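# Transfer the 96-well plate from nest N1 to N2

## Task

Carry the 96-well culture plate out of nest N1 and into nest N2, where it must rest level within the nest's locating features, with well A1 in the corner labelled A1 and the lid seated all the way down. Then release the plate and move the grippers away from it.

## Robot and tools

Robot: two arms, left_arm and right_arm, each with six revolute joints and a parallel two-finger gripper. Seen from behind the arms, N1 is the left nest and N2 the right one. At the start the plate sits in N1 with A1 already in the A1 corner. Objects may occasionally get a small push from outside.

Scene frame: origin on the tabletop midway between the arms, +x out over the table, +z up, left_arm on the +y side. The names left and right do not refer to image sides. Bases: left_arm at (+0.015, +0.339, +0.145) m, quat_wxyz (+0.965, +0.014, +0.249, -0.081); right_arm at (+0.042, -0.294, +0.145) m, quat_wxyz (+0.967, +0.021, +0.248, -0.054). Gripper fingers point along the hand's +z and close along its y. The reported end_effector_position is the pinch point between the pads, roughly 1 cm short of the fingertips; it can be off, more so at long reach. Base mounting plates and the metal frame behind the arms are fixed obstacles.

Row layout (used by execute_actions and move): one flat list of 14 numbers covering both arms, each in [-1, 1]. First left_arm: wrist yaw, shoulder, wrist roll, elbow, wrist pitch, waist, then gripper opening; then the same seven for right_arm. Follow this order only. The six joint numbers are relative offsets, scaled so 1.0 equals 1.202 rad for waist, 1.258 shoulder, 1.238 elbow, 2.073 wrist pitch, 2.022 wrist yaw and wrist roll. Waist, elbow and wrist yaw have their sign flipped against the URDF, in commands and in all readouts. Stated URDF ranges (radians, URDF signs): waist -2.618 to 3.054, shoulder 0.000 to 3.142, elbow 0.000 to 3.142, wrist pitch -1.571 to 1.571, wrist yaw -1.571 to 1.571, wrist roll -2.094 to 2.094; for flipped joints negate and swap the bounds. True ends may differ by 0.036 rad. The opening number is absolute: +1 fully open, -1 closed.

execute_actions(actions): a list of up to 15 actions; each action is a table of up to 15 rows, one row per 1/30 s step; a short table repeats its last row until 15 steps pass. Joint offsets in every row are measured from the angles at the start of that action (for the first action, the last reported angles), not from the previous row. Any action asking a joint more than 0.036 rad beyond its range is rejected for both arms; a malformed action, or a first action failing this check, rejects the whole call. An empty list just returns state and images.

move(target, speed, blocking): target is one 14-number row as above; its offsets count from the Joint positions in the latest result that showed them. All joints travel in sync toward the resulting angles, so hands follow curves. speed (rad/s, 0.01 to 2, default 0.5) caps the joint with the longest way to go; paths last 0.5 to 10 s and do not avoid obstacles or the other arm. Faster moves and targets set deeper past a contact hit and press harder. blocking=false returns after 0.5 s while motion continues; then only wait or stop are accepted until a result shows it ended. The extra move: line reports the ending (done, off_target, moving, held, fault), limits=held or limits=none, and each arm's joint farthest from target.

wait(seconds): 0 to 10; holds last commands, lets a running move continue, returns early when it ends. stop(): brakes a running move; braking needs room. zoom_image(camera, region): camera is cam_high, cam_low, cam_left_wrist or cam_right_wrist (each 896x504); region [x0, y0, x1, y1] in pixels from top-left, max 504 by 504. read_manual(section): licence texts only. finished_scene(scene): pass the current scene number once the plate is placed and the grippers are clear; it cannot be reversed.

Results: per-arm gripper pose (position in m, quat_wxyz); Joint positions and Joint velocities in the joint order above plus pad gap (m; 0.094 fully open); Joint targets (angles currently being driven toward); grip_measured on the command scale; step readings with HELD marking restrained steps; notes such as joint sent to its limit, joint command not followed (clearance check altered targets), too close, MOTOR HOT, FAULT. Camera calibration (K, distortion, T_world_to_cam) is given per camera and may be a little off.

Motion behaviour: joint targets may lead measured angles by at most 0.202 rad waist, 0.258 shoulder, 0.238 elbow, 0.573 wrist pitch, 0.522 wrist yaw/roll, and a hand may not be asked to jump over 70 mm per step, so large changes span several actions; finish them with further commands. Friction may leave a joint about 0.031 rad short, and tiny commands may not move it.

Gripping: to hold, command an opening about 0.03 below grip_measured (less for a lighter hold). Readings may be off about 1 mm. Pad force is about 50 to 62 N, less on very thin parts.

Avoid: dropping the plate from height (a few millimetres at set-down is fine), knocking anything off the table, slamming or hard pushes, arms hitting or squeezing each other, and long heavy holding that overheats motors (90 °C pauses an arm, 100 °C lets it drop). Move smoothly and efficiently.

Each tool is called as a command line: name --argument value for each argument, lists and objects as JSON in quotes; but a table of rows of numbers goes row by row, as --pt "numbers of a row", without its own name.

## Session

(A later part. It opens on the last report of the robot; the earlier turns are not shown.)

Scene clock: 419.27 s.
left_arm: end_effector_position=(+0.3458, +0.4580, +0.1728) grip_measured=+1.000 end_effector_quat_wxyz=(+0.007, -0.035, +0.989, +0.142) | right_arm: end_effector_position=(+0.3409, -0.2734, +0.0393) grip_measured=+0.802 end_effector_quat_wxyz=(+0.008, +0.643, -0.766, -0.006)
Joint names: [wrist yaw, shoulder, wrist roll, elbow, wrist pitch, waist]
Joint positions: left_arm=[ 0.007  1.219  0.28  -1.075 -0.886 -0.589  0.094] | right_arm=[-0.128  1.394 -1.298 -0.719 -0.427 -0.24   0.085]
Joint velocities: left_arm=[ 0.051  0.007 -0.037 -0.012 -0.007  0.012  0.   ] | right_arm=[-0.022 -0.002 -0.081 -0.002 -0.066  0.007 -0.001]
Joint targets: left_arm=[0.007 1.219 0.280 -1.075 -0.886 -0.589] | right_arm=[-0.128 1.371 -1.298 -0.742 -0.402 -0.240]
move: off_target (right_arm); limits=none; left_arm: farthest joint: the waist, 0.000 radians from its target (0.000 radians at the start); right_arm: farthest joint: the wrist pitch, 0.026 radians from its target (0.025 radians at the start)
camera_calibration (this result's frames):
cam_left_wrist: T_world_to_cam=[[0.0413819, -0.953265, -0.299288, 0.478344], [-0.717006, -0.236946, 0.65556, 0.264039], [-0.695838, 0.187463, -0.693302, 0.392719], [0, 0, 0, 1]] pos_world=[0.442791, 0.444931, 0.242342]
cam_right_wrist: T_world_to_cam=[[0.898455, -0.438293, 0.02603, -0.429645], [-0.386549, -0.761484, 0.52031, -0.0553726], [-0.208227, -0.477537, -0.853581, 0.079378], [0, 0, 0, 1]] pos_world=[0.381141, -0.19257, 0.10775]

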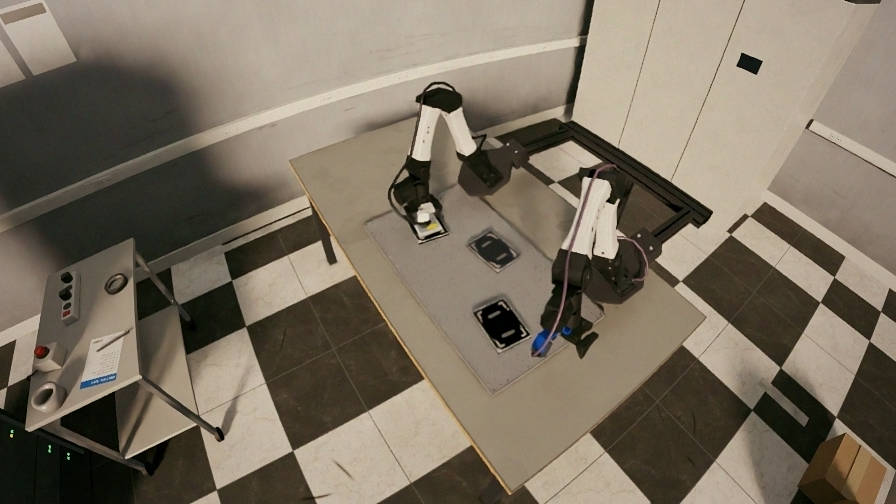

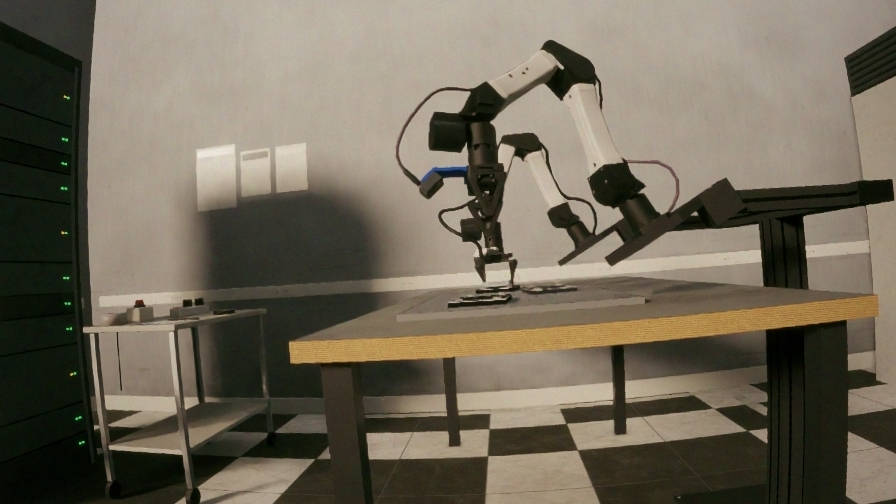

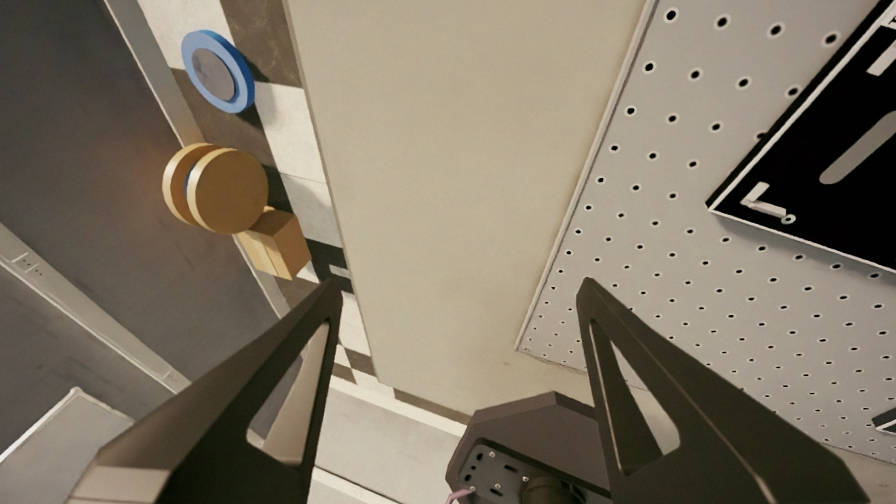

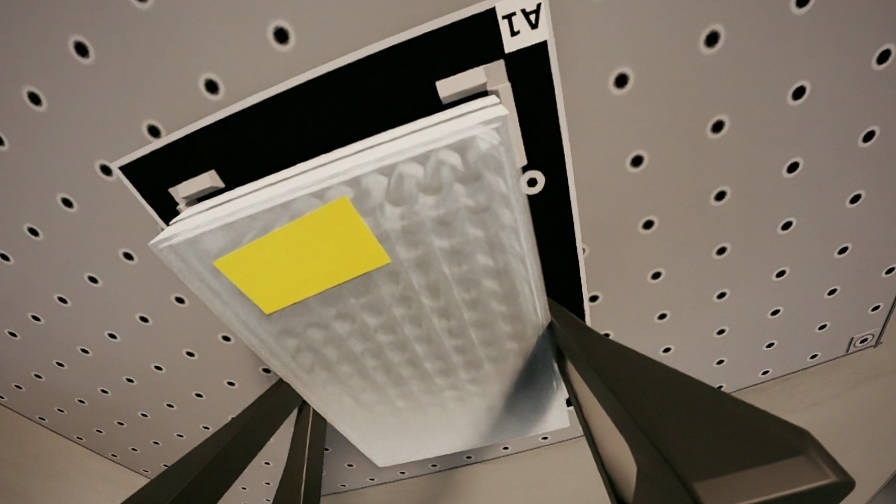

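move --target '[0,0,0,0,0,0,1,0,-0.036,0,0,0,0,0.765]' --speed 0.05

move --target '[0,0,0,0,0,0,1,-0.032,0,0.018,0,0,-0.031,0.765]' --speed 0.08

Scene clock: 430.37 s.
left_arm: end_effector_position=(+0.3458, +0.4580, +0.1728) grip_measured=+1.000 end_effector_quat_wxyz=(+0.007, -0.035, +0.989, +0.142) | right_arm: end_effector_position=(+0.3426, -0.2738, +0.0436) grip_measured=+0.802 end_effector_quat_wxyz=(+0.004, +0.642, -0.766, -0.003)
Joint names: [wrist yaw, shoulder, wrist roll, elbow, wrist pitch, waist]
Joint positions: left_arm=[ 0.007  1.219  0.28  -1.075 -0.886 -0.589  0.094] | right_arm=[-0.128  1.376 -1.298 -0.719 -0.435 -0.24   0.085]
Joint velocities: left_arm=[ 0.022  0.007 -0.022  0.002  0.066 -0.007  0.   ] | right_arm=[ 0.022  0.012 -0.007  0.017  0.007 -0.012  0.   ]
Joint targets: left_arm=[0.007 1.219 0.280 -1.075 -0.886 -0.589] | right_arm=[-0.128 1.349 -1.298 -0.719 -0.427 -0.240]
move: off_target (right_arm); limits=none; left_arm: farthest joint: the waist, 0.000 radians from its target (0.000 radians at the start); right_arm: farthest joint: the shoulder, 0.027 radians from its target (0.046 radians at the start)
camera_calibration (this result's frames):
cam_left_wrist: T_world_to_cam=[[0.0413819, -0.953265, -0.299288, 0.478344], [-0.717006, -0.236946, 0.65556, 0.264039], [-0.695838, 0.187463, -0.693302, 0.392719], [0, 0, 0, 1]] pos_world=[0.442791, 0.444931, 0.242342]
cam_right_wrist: T_world_to_cam=[[0.897534, -0.43955, 0.035055, -0.431859], [-0.39305, -0.761476, 0.515428, -0.0548065], [-0.199863, -0.476392, -0.856216, 0.0807545], [0, 0, 0, 1]] pos_world=[0.382206, -0.193087, 0.112531]

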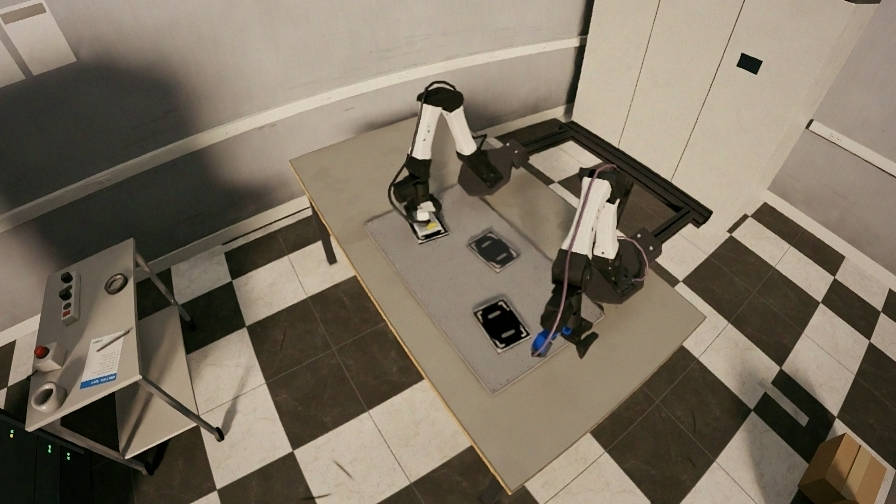

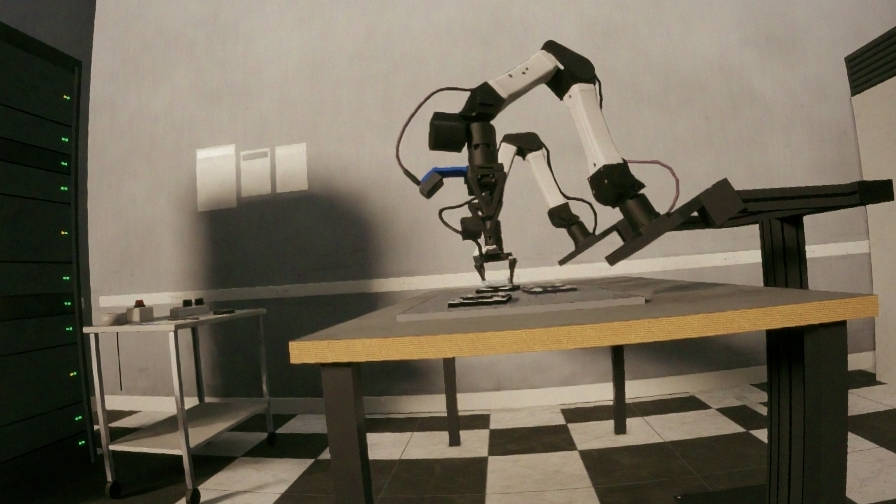

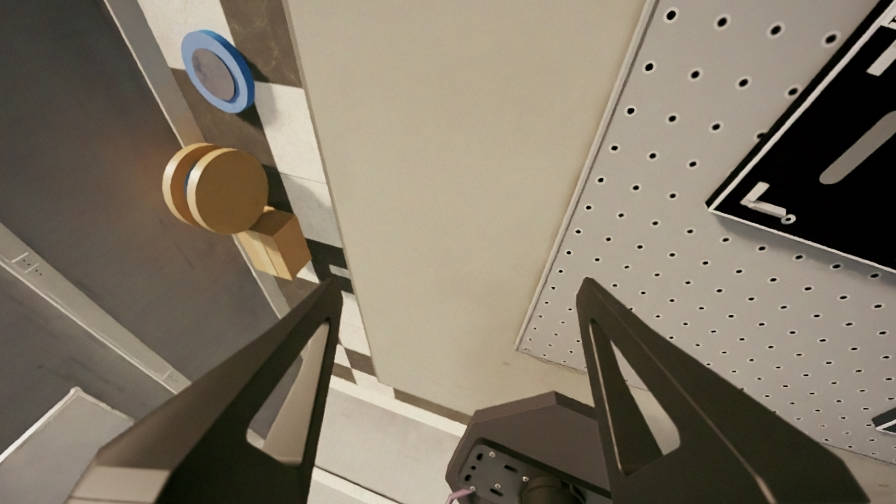

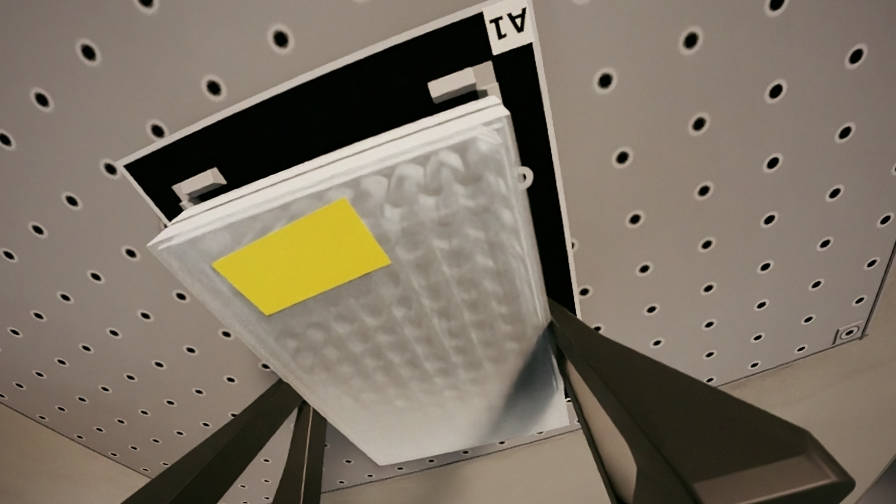

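Scene clock: 431.63 s.
left_arm: end_effector_position=(+0.3458, +0.4580, +0.1728) grip_measured=+1.000 end_effector_quat_wxyz=(+0.007, -0.035, +0.989, +0.142) | right_arm: end_effector_position=(+0.3432, -0.2736, +0.0447) grip_measured=+0.802 end_effector_quat_wxyz=(+0.013, +0.642, -0.766, +0.014)
Joint names: [wrist yaw, shoulder, wrist roll, elbow, wrist pitch, waist]
Joint positions: left_arm=[ 0.007  1.219  0.28  -1.075 -0.886 -0.589  0.094] | right_arm=[-0.18   1.376 -1.273 -0.719 -0.436 -0.269  0.085]
Joint velocities: left_arm=[-0.037 -0.007 -0.022 -0.017  0.037 -0.002  0.   ] | right_arm=[ 0.022  0.007 -0.037  0.012 -0.022 -0.012 -0.002]
Joint targets: left_arm=[0.007 1.219 0.280 -1.075 -0.886 -0.589] | right_arm=[-0.193 1.376 -1.262 -0.719 -0.435 -0.277]
move: done; limits=none; left_arm: farthest joint: the waist, 0.000 radians from its target (0.000 radians at the start); right_arm: farthest joint: the wrist yaw, 0.013 radians from its target (0.065 radians at the start)
camera_calibration (this result's frames):
cam_left_wrist: T_world_to_cam=[[0.0413819, -0.953265, -0.299288, 0.478344], [-0.717006, -0.236946, 0.65556, 0.264039], [-0.695838, 0.187463, -0.693302, 0.392719], [0, 0, 0, 1]] pos_world=[0.442791, 0.444931, 0.242342]
cam_right_wrist: T_world_to_cam=[[0.897452, -0.437199, 0.058626, -0.432726], [-0.396663, -0.741719, 0.540843, -0.0494795], [-0.192972, -0.508635, -0.839078, 0.0698783], [0, 0, 0, 1]] pos_world=[0.382208, -0.190344, 0.110763]

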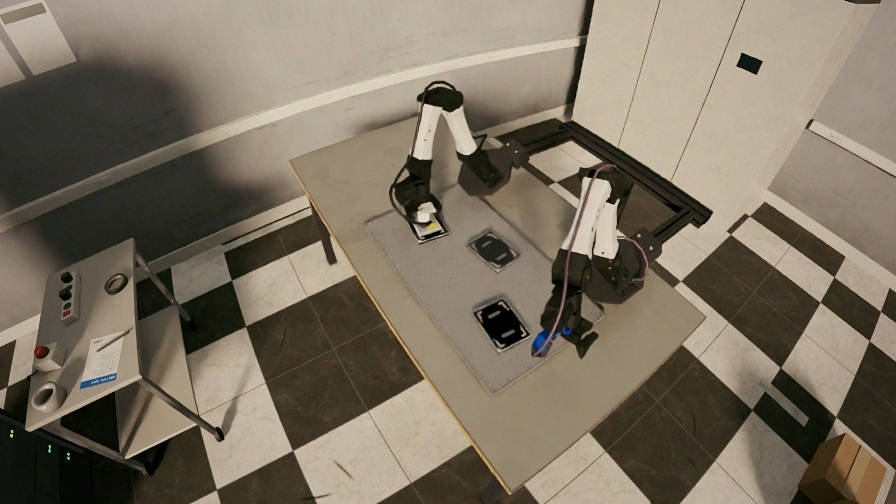

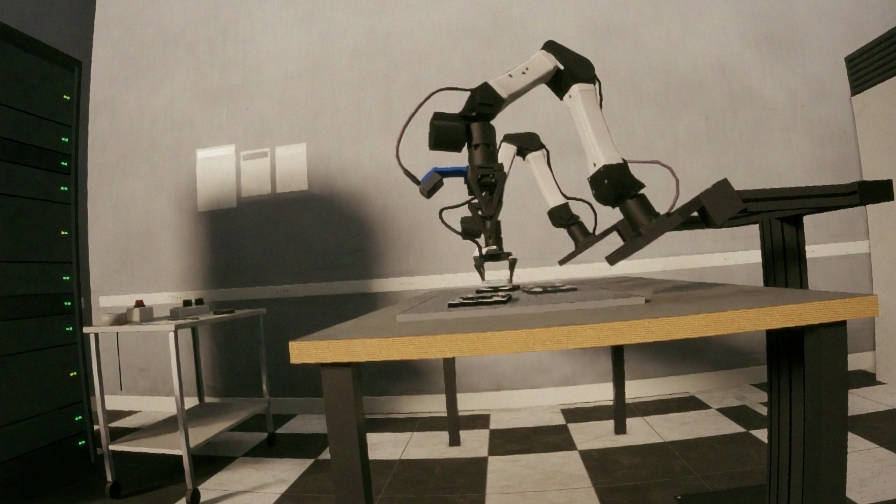

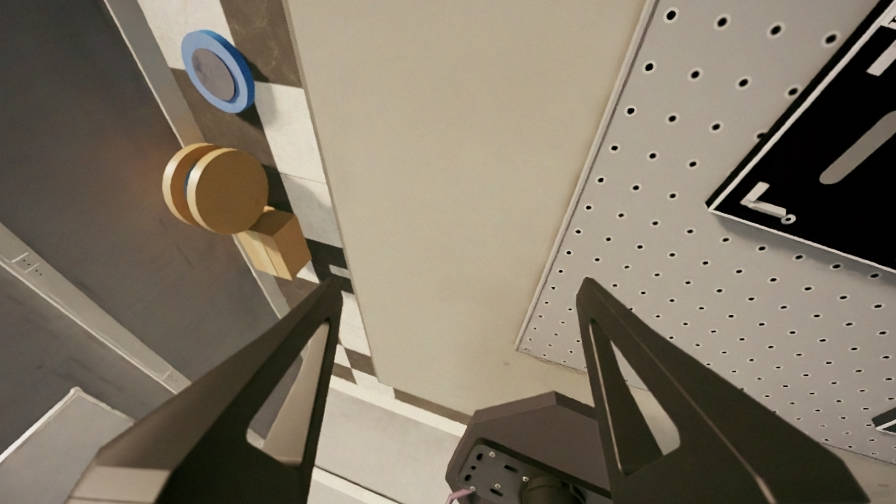

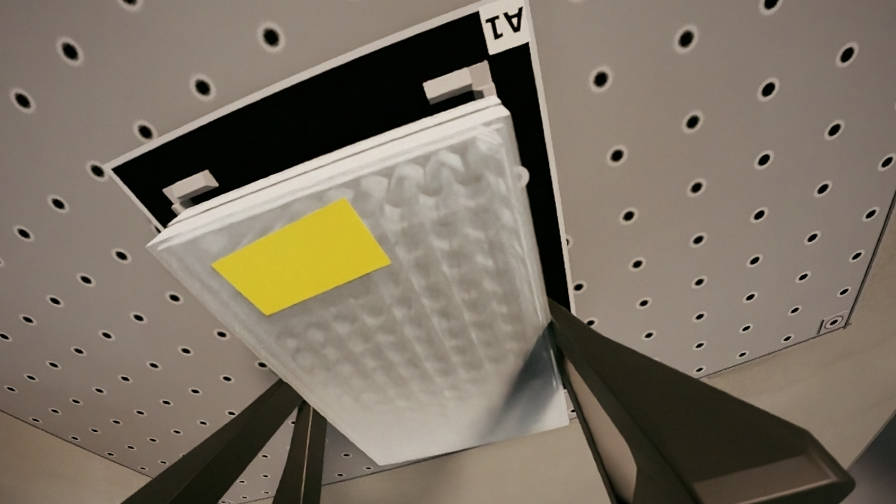

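move --target '[0,0,0,0,0,0,1,0,0.02,0,0.034,0.021,0,0.765]' --speed 0.04

Scene clock: 440.07 s.
left_arm: end_effector_position=(+0.3458, +0.4580, +0.1728) grip_measured=+1.000 end_effector_quat_wxyz=(+0.007, -0.035, +0.989, +0.142) | right_arm: end_effector_position=(+0.3382, -0.2736, +0.0391) grip_measured=+0.802 end_effector_quat_wxyz=(+0.015, +0.643, -0.766, +0.013)
Joint names: [wrist yaw, shoulder, wrist roll, elbow, wrist pitch, waist]
Joint positions: left_arm=[ 0.007  1.219  0.28  -1.075 -0.886 -0.589  0.094] | right_arm=[-0.181  1.386 -1.273 -0.698 -0.409 -0.269  0.085]
Joint velocities: left_arm=[ 0.022 -0.007  0.037  0.007 -0.007 -0.017  0.   ] | right_arm=[-0.022 -0.022  0.007 -0.007 -0.037 -0.022 -0.001]
Joint targets: left_arm=[0.007 1.219 0.280 -1.075 -0.886 -0.589] | right_arm=[-0.180 1.401 -1.273 -0.677 -0.392 -0.269]
move: off_target (right_arm); limits=none; left_arm: farthest joint: the waist, 0.000 radians from its target (0.000 radians at the start); right_arm: farthest joint: the elbow, 0.021 radians from its target (0.043 radians at the start)
camera_calibration (this result's frames):
cam_left_wrist: T_world_to_cam=[[0.0413819, -0.953265, -0.299288, 0.478344], [-0.717006, -0.236946, 0.65556, 0.264039], [-0.695838, 0.187463, -0.693302, 0.392719], [0, 0, 0, 1]] pos_world=[0.442791, 0.444931, 0.242342]
cam_right_wrist: T_world_to_cam=[[0.897865, -0.43683, 0.0549406, -0.427793], [-0.393838, -0.741114, 0.54373, -0.0492971], [-0.1968, -0.509834, -0.83746, 0.0651705], [0, 0, 0, 1]] pos_world=[0.37751, -0.190181, 0.104885]

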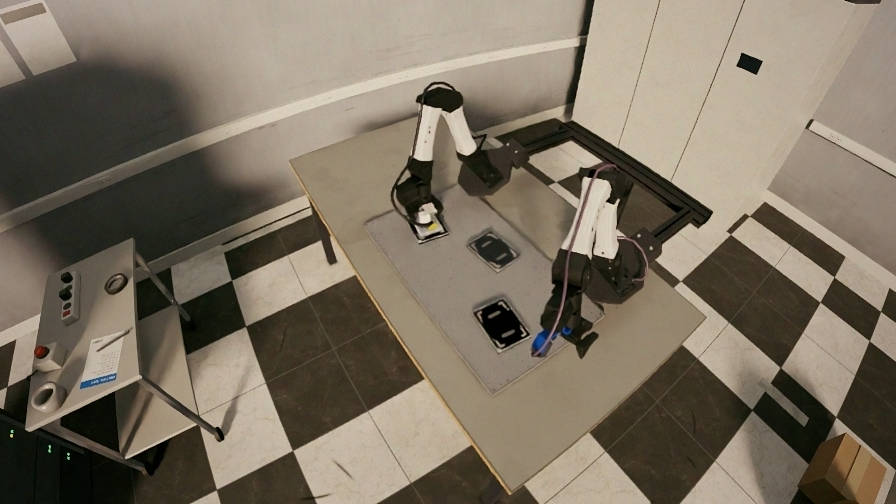

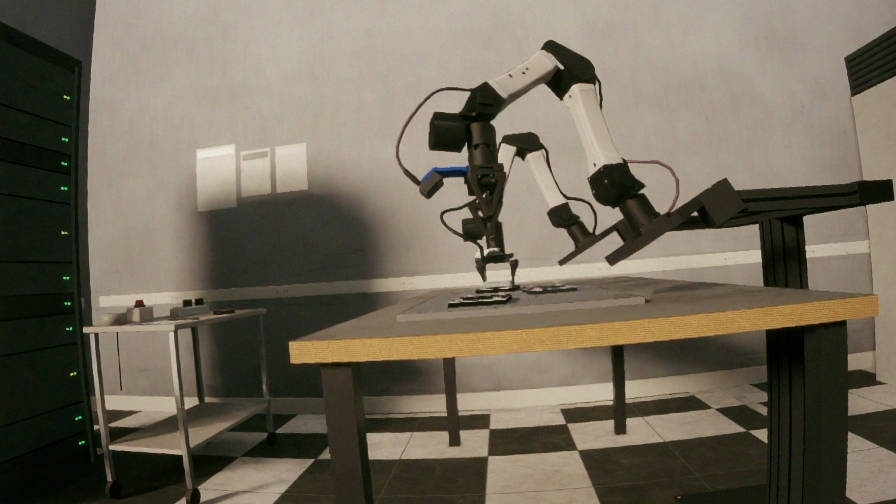

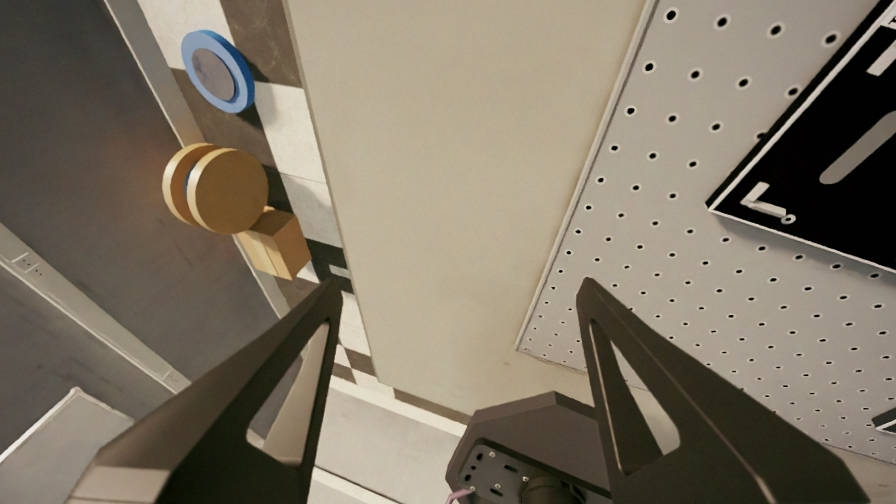

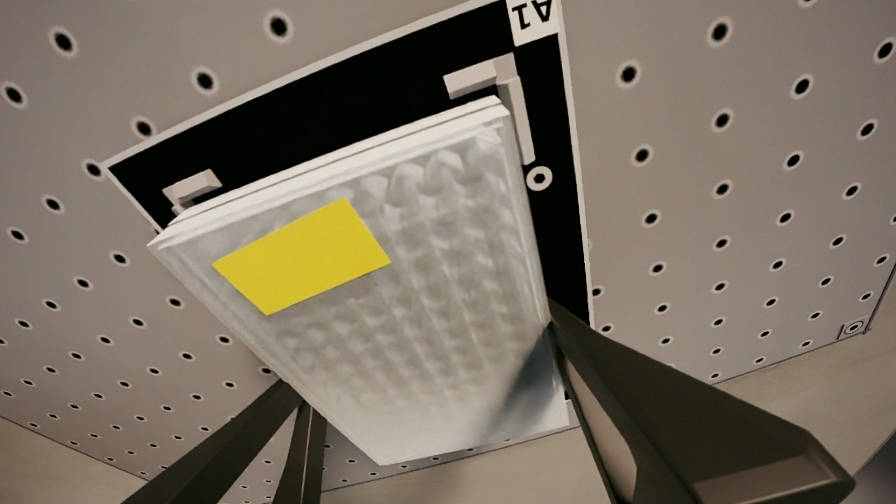

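move --target '[0,0,0,0,0,0,1,0,0.03,0,0.021,0.021,0.006,0.765]' --speed 0.03

Scene clock: 444.87 s.
left_arm: end_effector_position=(+0.3458, +0.4580, +0.1728) grip_measured=+1.000 end_effector_quat_wxyz=(+0.007, -0.035, +0.989, +0.142) | right_arm: end_effector_position=(+0.3396, -0.2730, +0.0366) grip_measured=+0.802 end_effector_quat_wxyz=(+0.013, +0.642, -0.766, +0.014)
Joint names: [wrist yaw, shoulder, wrist roll, elbow, wrist pitch, waist]
Joint positions: left_arm=[ 0.007  1.219  0.28  -1.075 -0.886 -0.589  0.094] | right_arm=[-0.18   1.397 -1.273 -0.698 -0.394 -0.269  0.085]
Joint velocities: left_arm=[ 0.037 -0.002 -0.022  0.012  0.037 -0.007  0.   ] | right_arm=[-0.007 -0.012  0.007  0.007  0.007  0.017  0.001]
Joint targets: left_arm=[0.007 1.219 0.280 -1.075 -0.886 -0.589] | right_arm=[-0.181 1.424 -1.273 -0.672 -0.365 -0.261]
move: off_target (right_arm); limits=none; left_arm: farthest joint: the waist, 0.000 radians from its target (0.000 radians at the start); right_arm: farthest joint: the wrist pitch, 0.028 radians from its target (0.043 radians at the start)
camera_calibration (this result's frames):
cam_left_wrist: T_world_to_cam=[[0.0413819, -0.953265, -0.299288, 0.478344], [-0.717006, -0.236946, 0.65556, 0.264039], [-0.695838, 0.187463, -0.693302, 0.392719], [0, 0, 0, 1]] pos_world=[0.442791, 0.444931, 0.242342]
cam_right_wrist: T_world_to_cam=[[0.897419, -0.437363, 0.0578978, -0.428753], [-0.396249, -0.741354, 0.541647, -0.046106], [-0.193974, -0.509027, -0.83861, 0.0629484], [0, 0, 0, 1]] pos_world=[0.378712, -0.189659, 0.102586]

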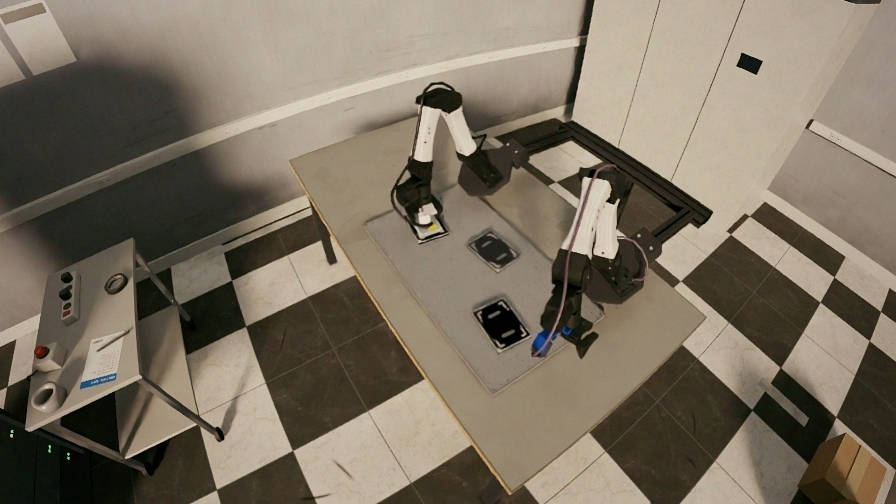

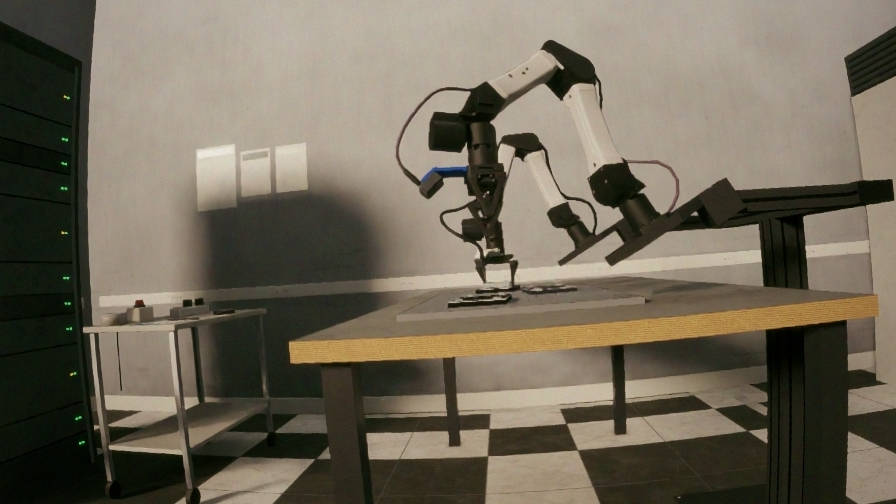

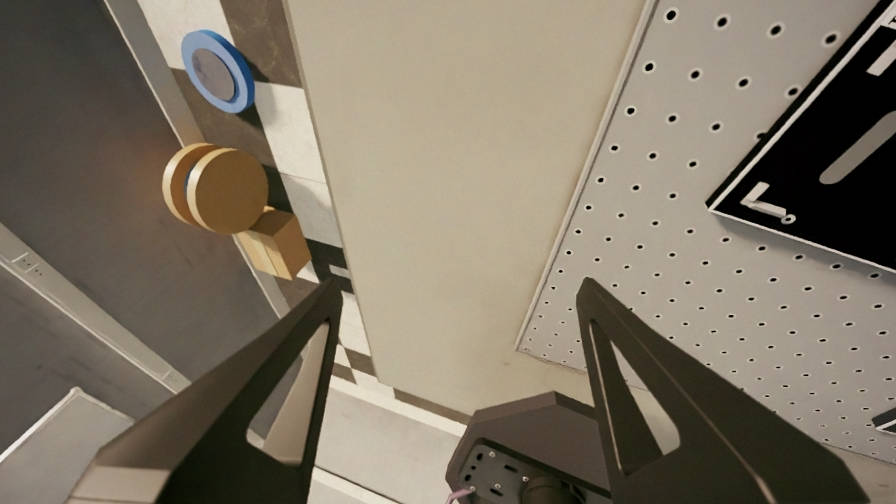

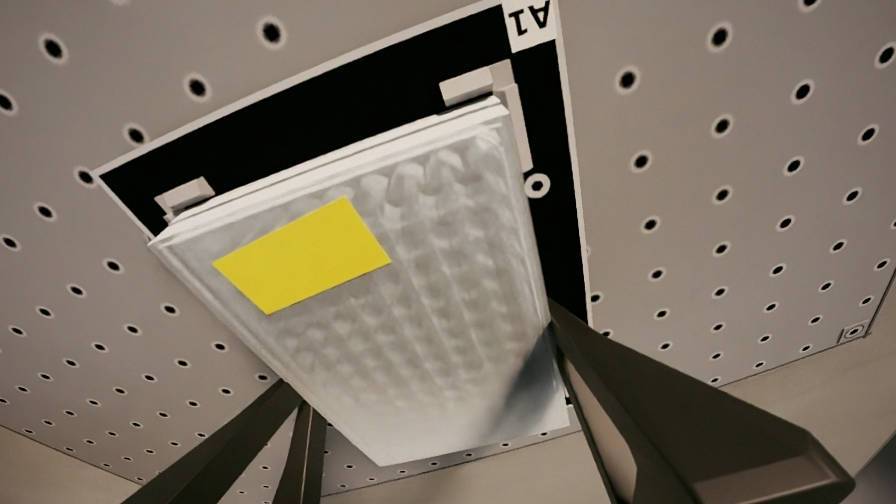

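move --target '[0,0,0,0,0,0,1,0,0.022,0,0.034,0.016,0.01,0.765]' --speed 0.03

zoom_image --camera "cam_low" --region '[460,255,540,305]'

Scene clock: 450.03 s.
left_arm: end_effector_position=(+0.3458, +0.4580, +0.1728) grip_measured=+1.000 end_effector_quat_wxyz=(+0.007, -0.035, +0.989, +0.142) | right_arm: end_effector_position=(+0.3389, -0.2730, +0.0358) grip_measured=+0.802 end_effector_quat_wxyz=(+0.013, +0.642, -0.766, +0.015)
Joint names: [wrist yaw, shoulder, wrist roll, elbow, wrist pitch, waist]
Joint positions: left_arm=[ 0.007  1.219  0.28  -1.075 -0.886 -0.589  0.094] | right_arm=[-0.181  1.397 -1.273 -0.693 -0.387 -0.269  0.085]
Joint velocities: left_arm=[-0.066  0.017  0.007 -0.032  0.051  0.007  0.   ] | right_arm=[ 0.007 -0.007  0.037 -0.017  0.051 -0.012 -0.001]
Joint targets: left_arm=[0.007 1.219 0.280 -1.075 -0.886 -0.589] | right_arm=[-0.180 1.425 -1.273 -0.656 -0.361 -0.257]
move: off_target (right_arm); limits=none; left_arm: farthest joint: the waist, 0.000 radians from its target (0.000 radians at the start); right_arm: farthest joint: the elbow, 0.037 radians from its target (0.042 radians at the start)
camera_calibration (this result's frames):
cam_left_wrist: T_world_to_cam=[[0.0413819, -0.953265, -0.299288, 0.478344], [-0.717006, -0.236946, 0.65556, 0.264039], [-0.695838, 0.187463, -0.693302, 0.392719], [0, 0, 0, 1]] pos_world=[0.442791, 0.444931, 0.242342]
cam_right_wrist: T_world_to_cam=[[0.897235, -0.437543, 0.0593706, -0.428117], [-0.397244, -0.741163, 0.541179, -0.045595], [-0.192786, -0.509149, -0.838809, 0.0617044], [0, 0, 0, 1]] pos_world=[0.377905, -0.189697, 0.101851]

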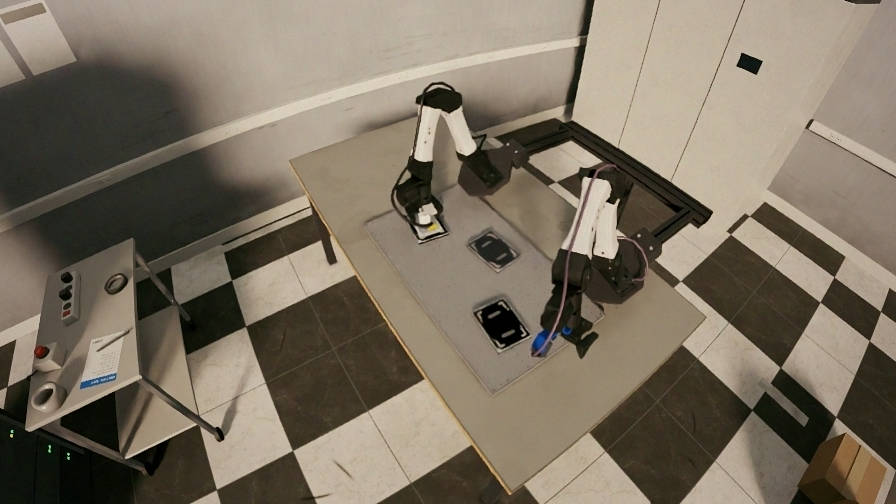

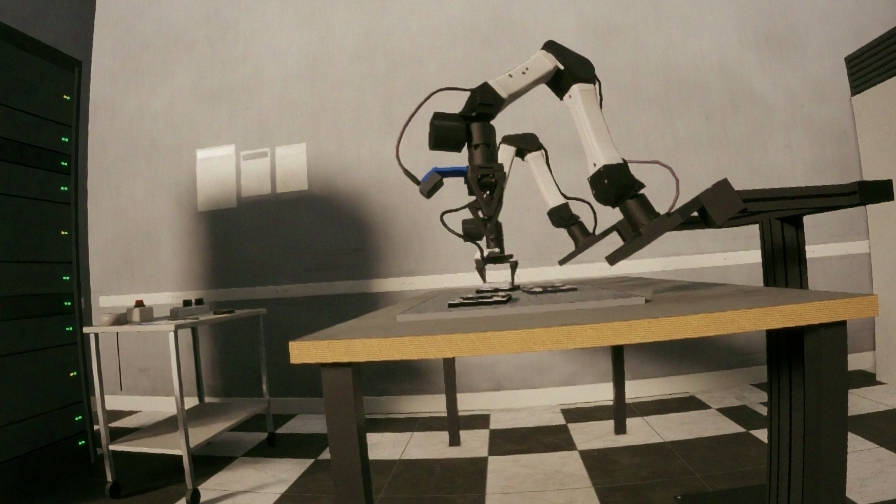

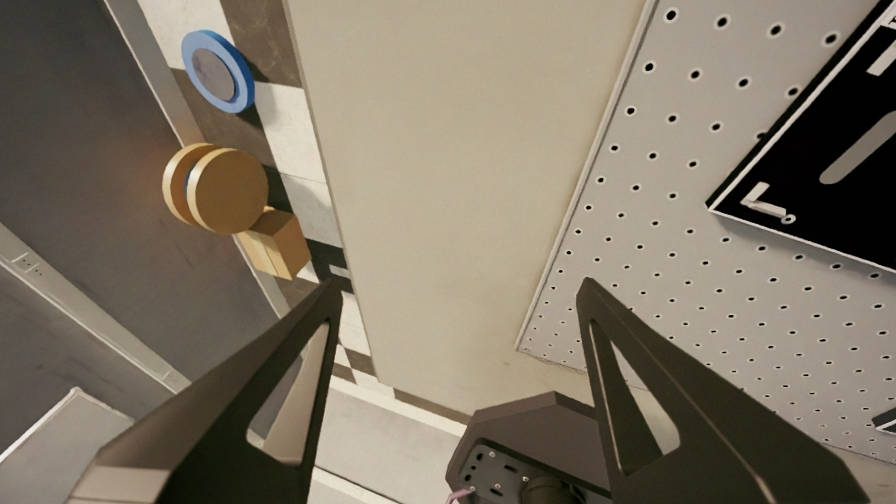

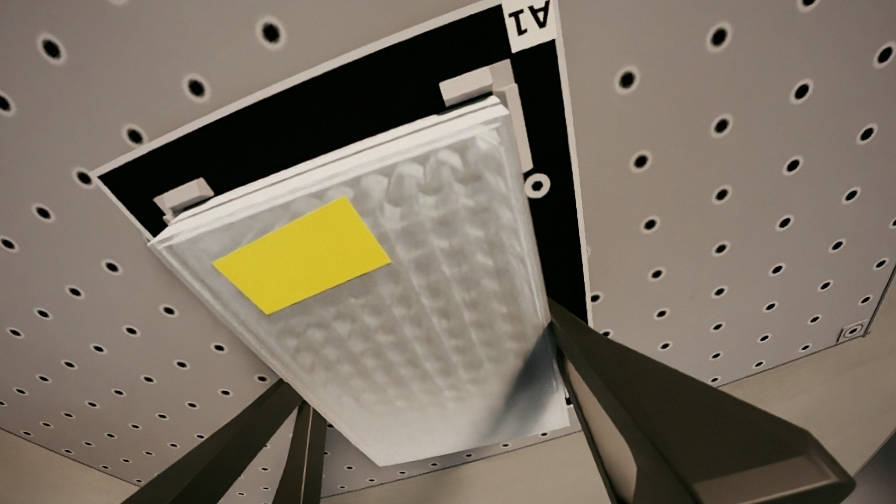

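Region (460, 255, 540, 305) of cam_low's 896x504 image, scaled by 6.300, with more detail than that image has; it fills the top 315 rows of this view, and the rest is white.

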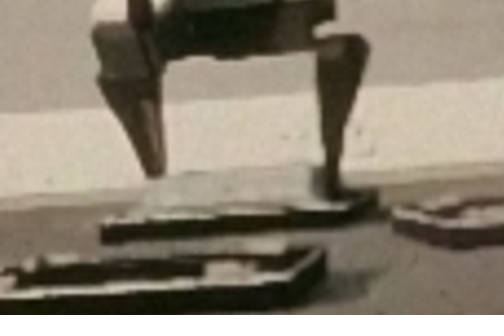

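move --target '[0,0,0,0,0,0,1,0,-0.02,0,0.026,0.005,0,0.765]' --speed 0.03

Scene clock: 455.93 s.
left_arm: end_effector_position=(+0.3458, +0.4580, +0.1728) grip_measured=+1.000 end_effector_quat_wxyz=(+0.007, -0.035, +0.989, +0.142) | right_arm: end_effector_position=(+0.3395, -0.2730, +0.0365) grip_measured=+0.802 end_effector_quat_wxyz=(+0.012, +0.642, -0.766, +0.016)
Joint names: [wrist yaw, shoulder, wrist roll, elbow, wrist pitch, waist]
Joint positions: left_arm=[ 0.007  1.219  0.28  -1.075 -0.886 -0.589  0.094] | right_arm=[-0.181  1.394 -1.273 -0.693 -0.387 -0.269  0.085]
Joint velocities: left_arm=[-0.081 -0.007 -0.11  -0.007  0.037 -0.017  0.   ] | right_arm=[ 0.066 -0.012 -0.007  0.002  0.066 -0.007 -0.001]
Joint targets: left_arm=[0.007 1.219 0.280 -1.075 -0.886 -0.589] | right_arm=[-0.181 1.372 -1.273 -0.661 -0.377 -0.269]
move: off_target (right_arm); limits=none; left_arm: farthest joint: the waist, 0.000 radians from its target (0.000 radians at the start); right_arm: farthest joint: the elbow, 0.032 radians from its target (0.032 radians at the start)
camera_calibration (this result's frames):
cam_left_wrist: T_world_to_cam=[[0.0413819, -0.953265, -0.299288, 0.478344], [-0.717006, -0.236946, 0.65556, 0.264039], [-0.695838, 0.187463, -0.693302, 0.392719], [0, 0, 0, 1]] pos_world=[0.442791, 0.444931, 0.242342]
cam_right_wrist: T_world_to_cam=[[0.896865, -0.437952, 0.0619003, -0.428791], [-0.399184, -0.74119, 0.539713, -0.0450378], [-0.190489, -0.508759, -0.83957, 0.0617381], [0, 0, 0, 1]] pos_world=[0.37835, -0.189762, 0.102683]

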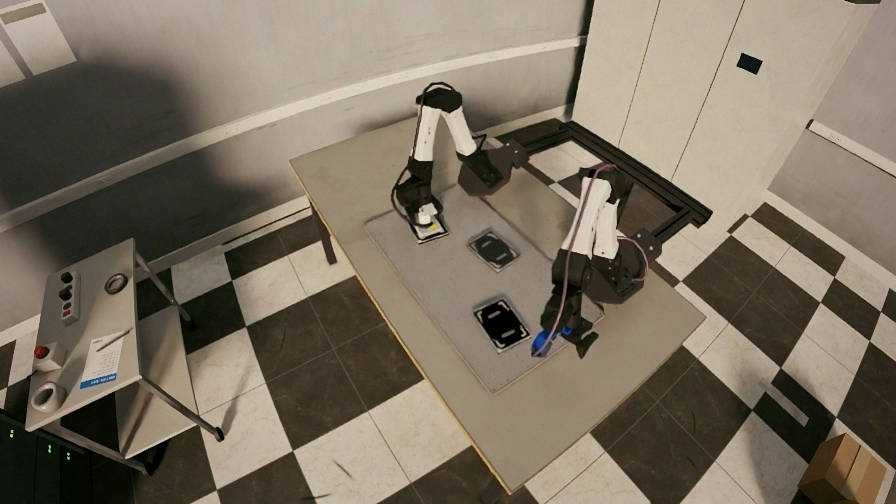

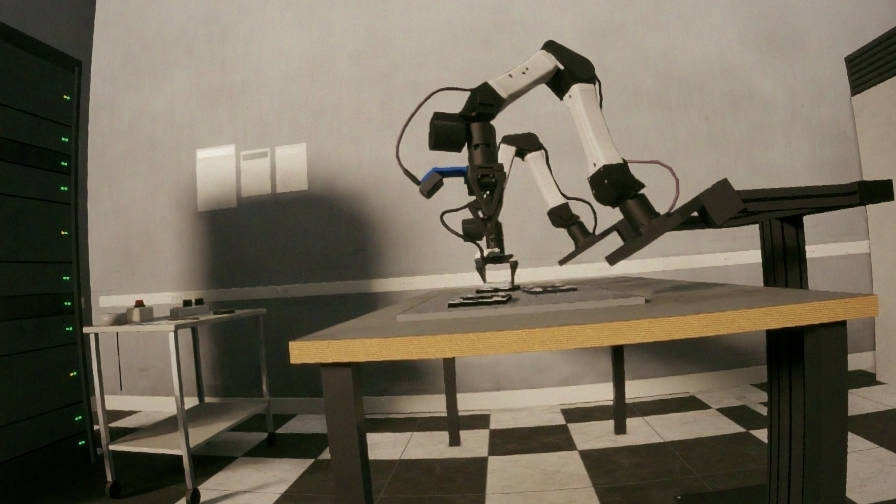

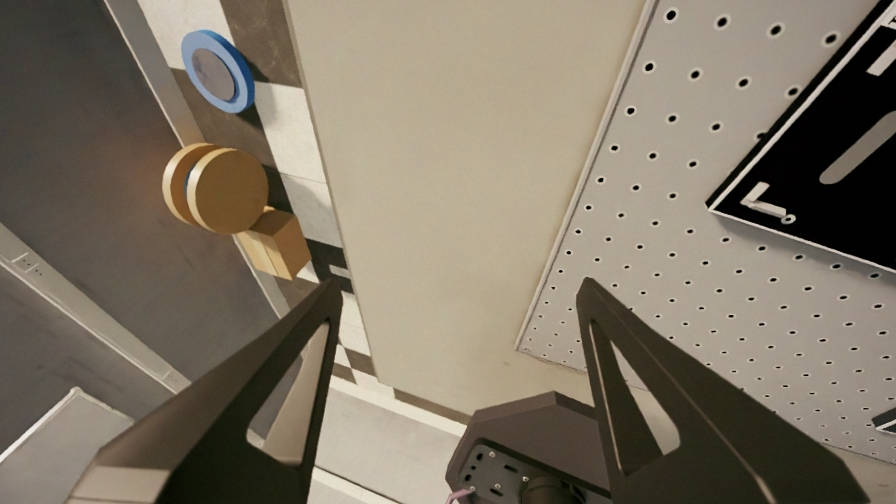

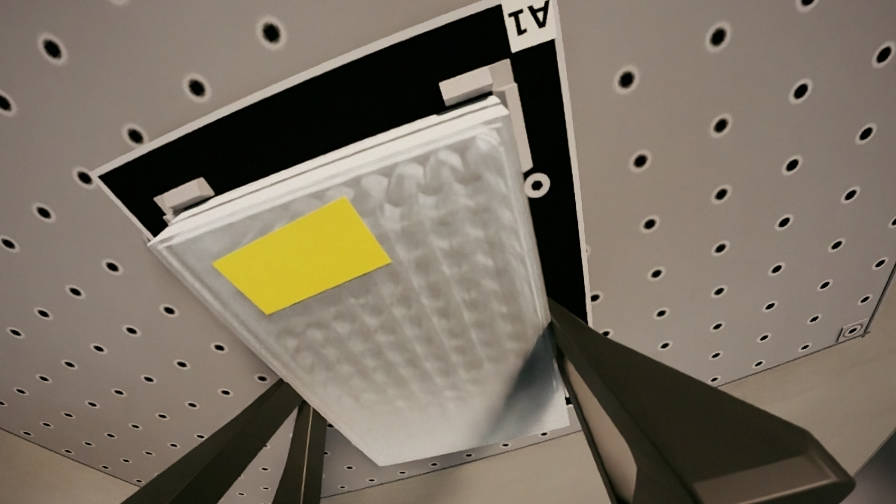

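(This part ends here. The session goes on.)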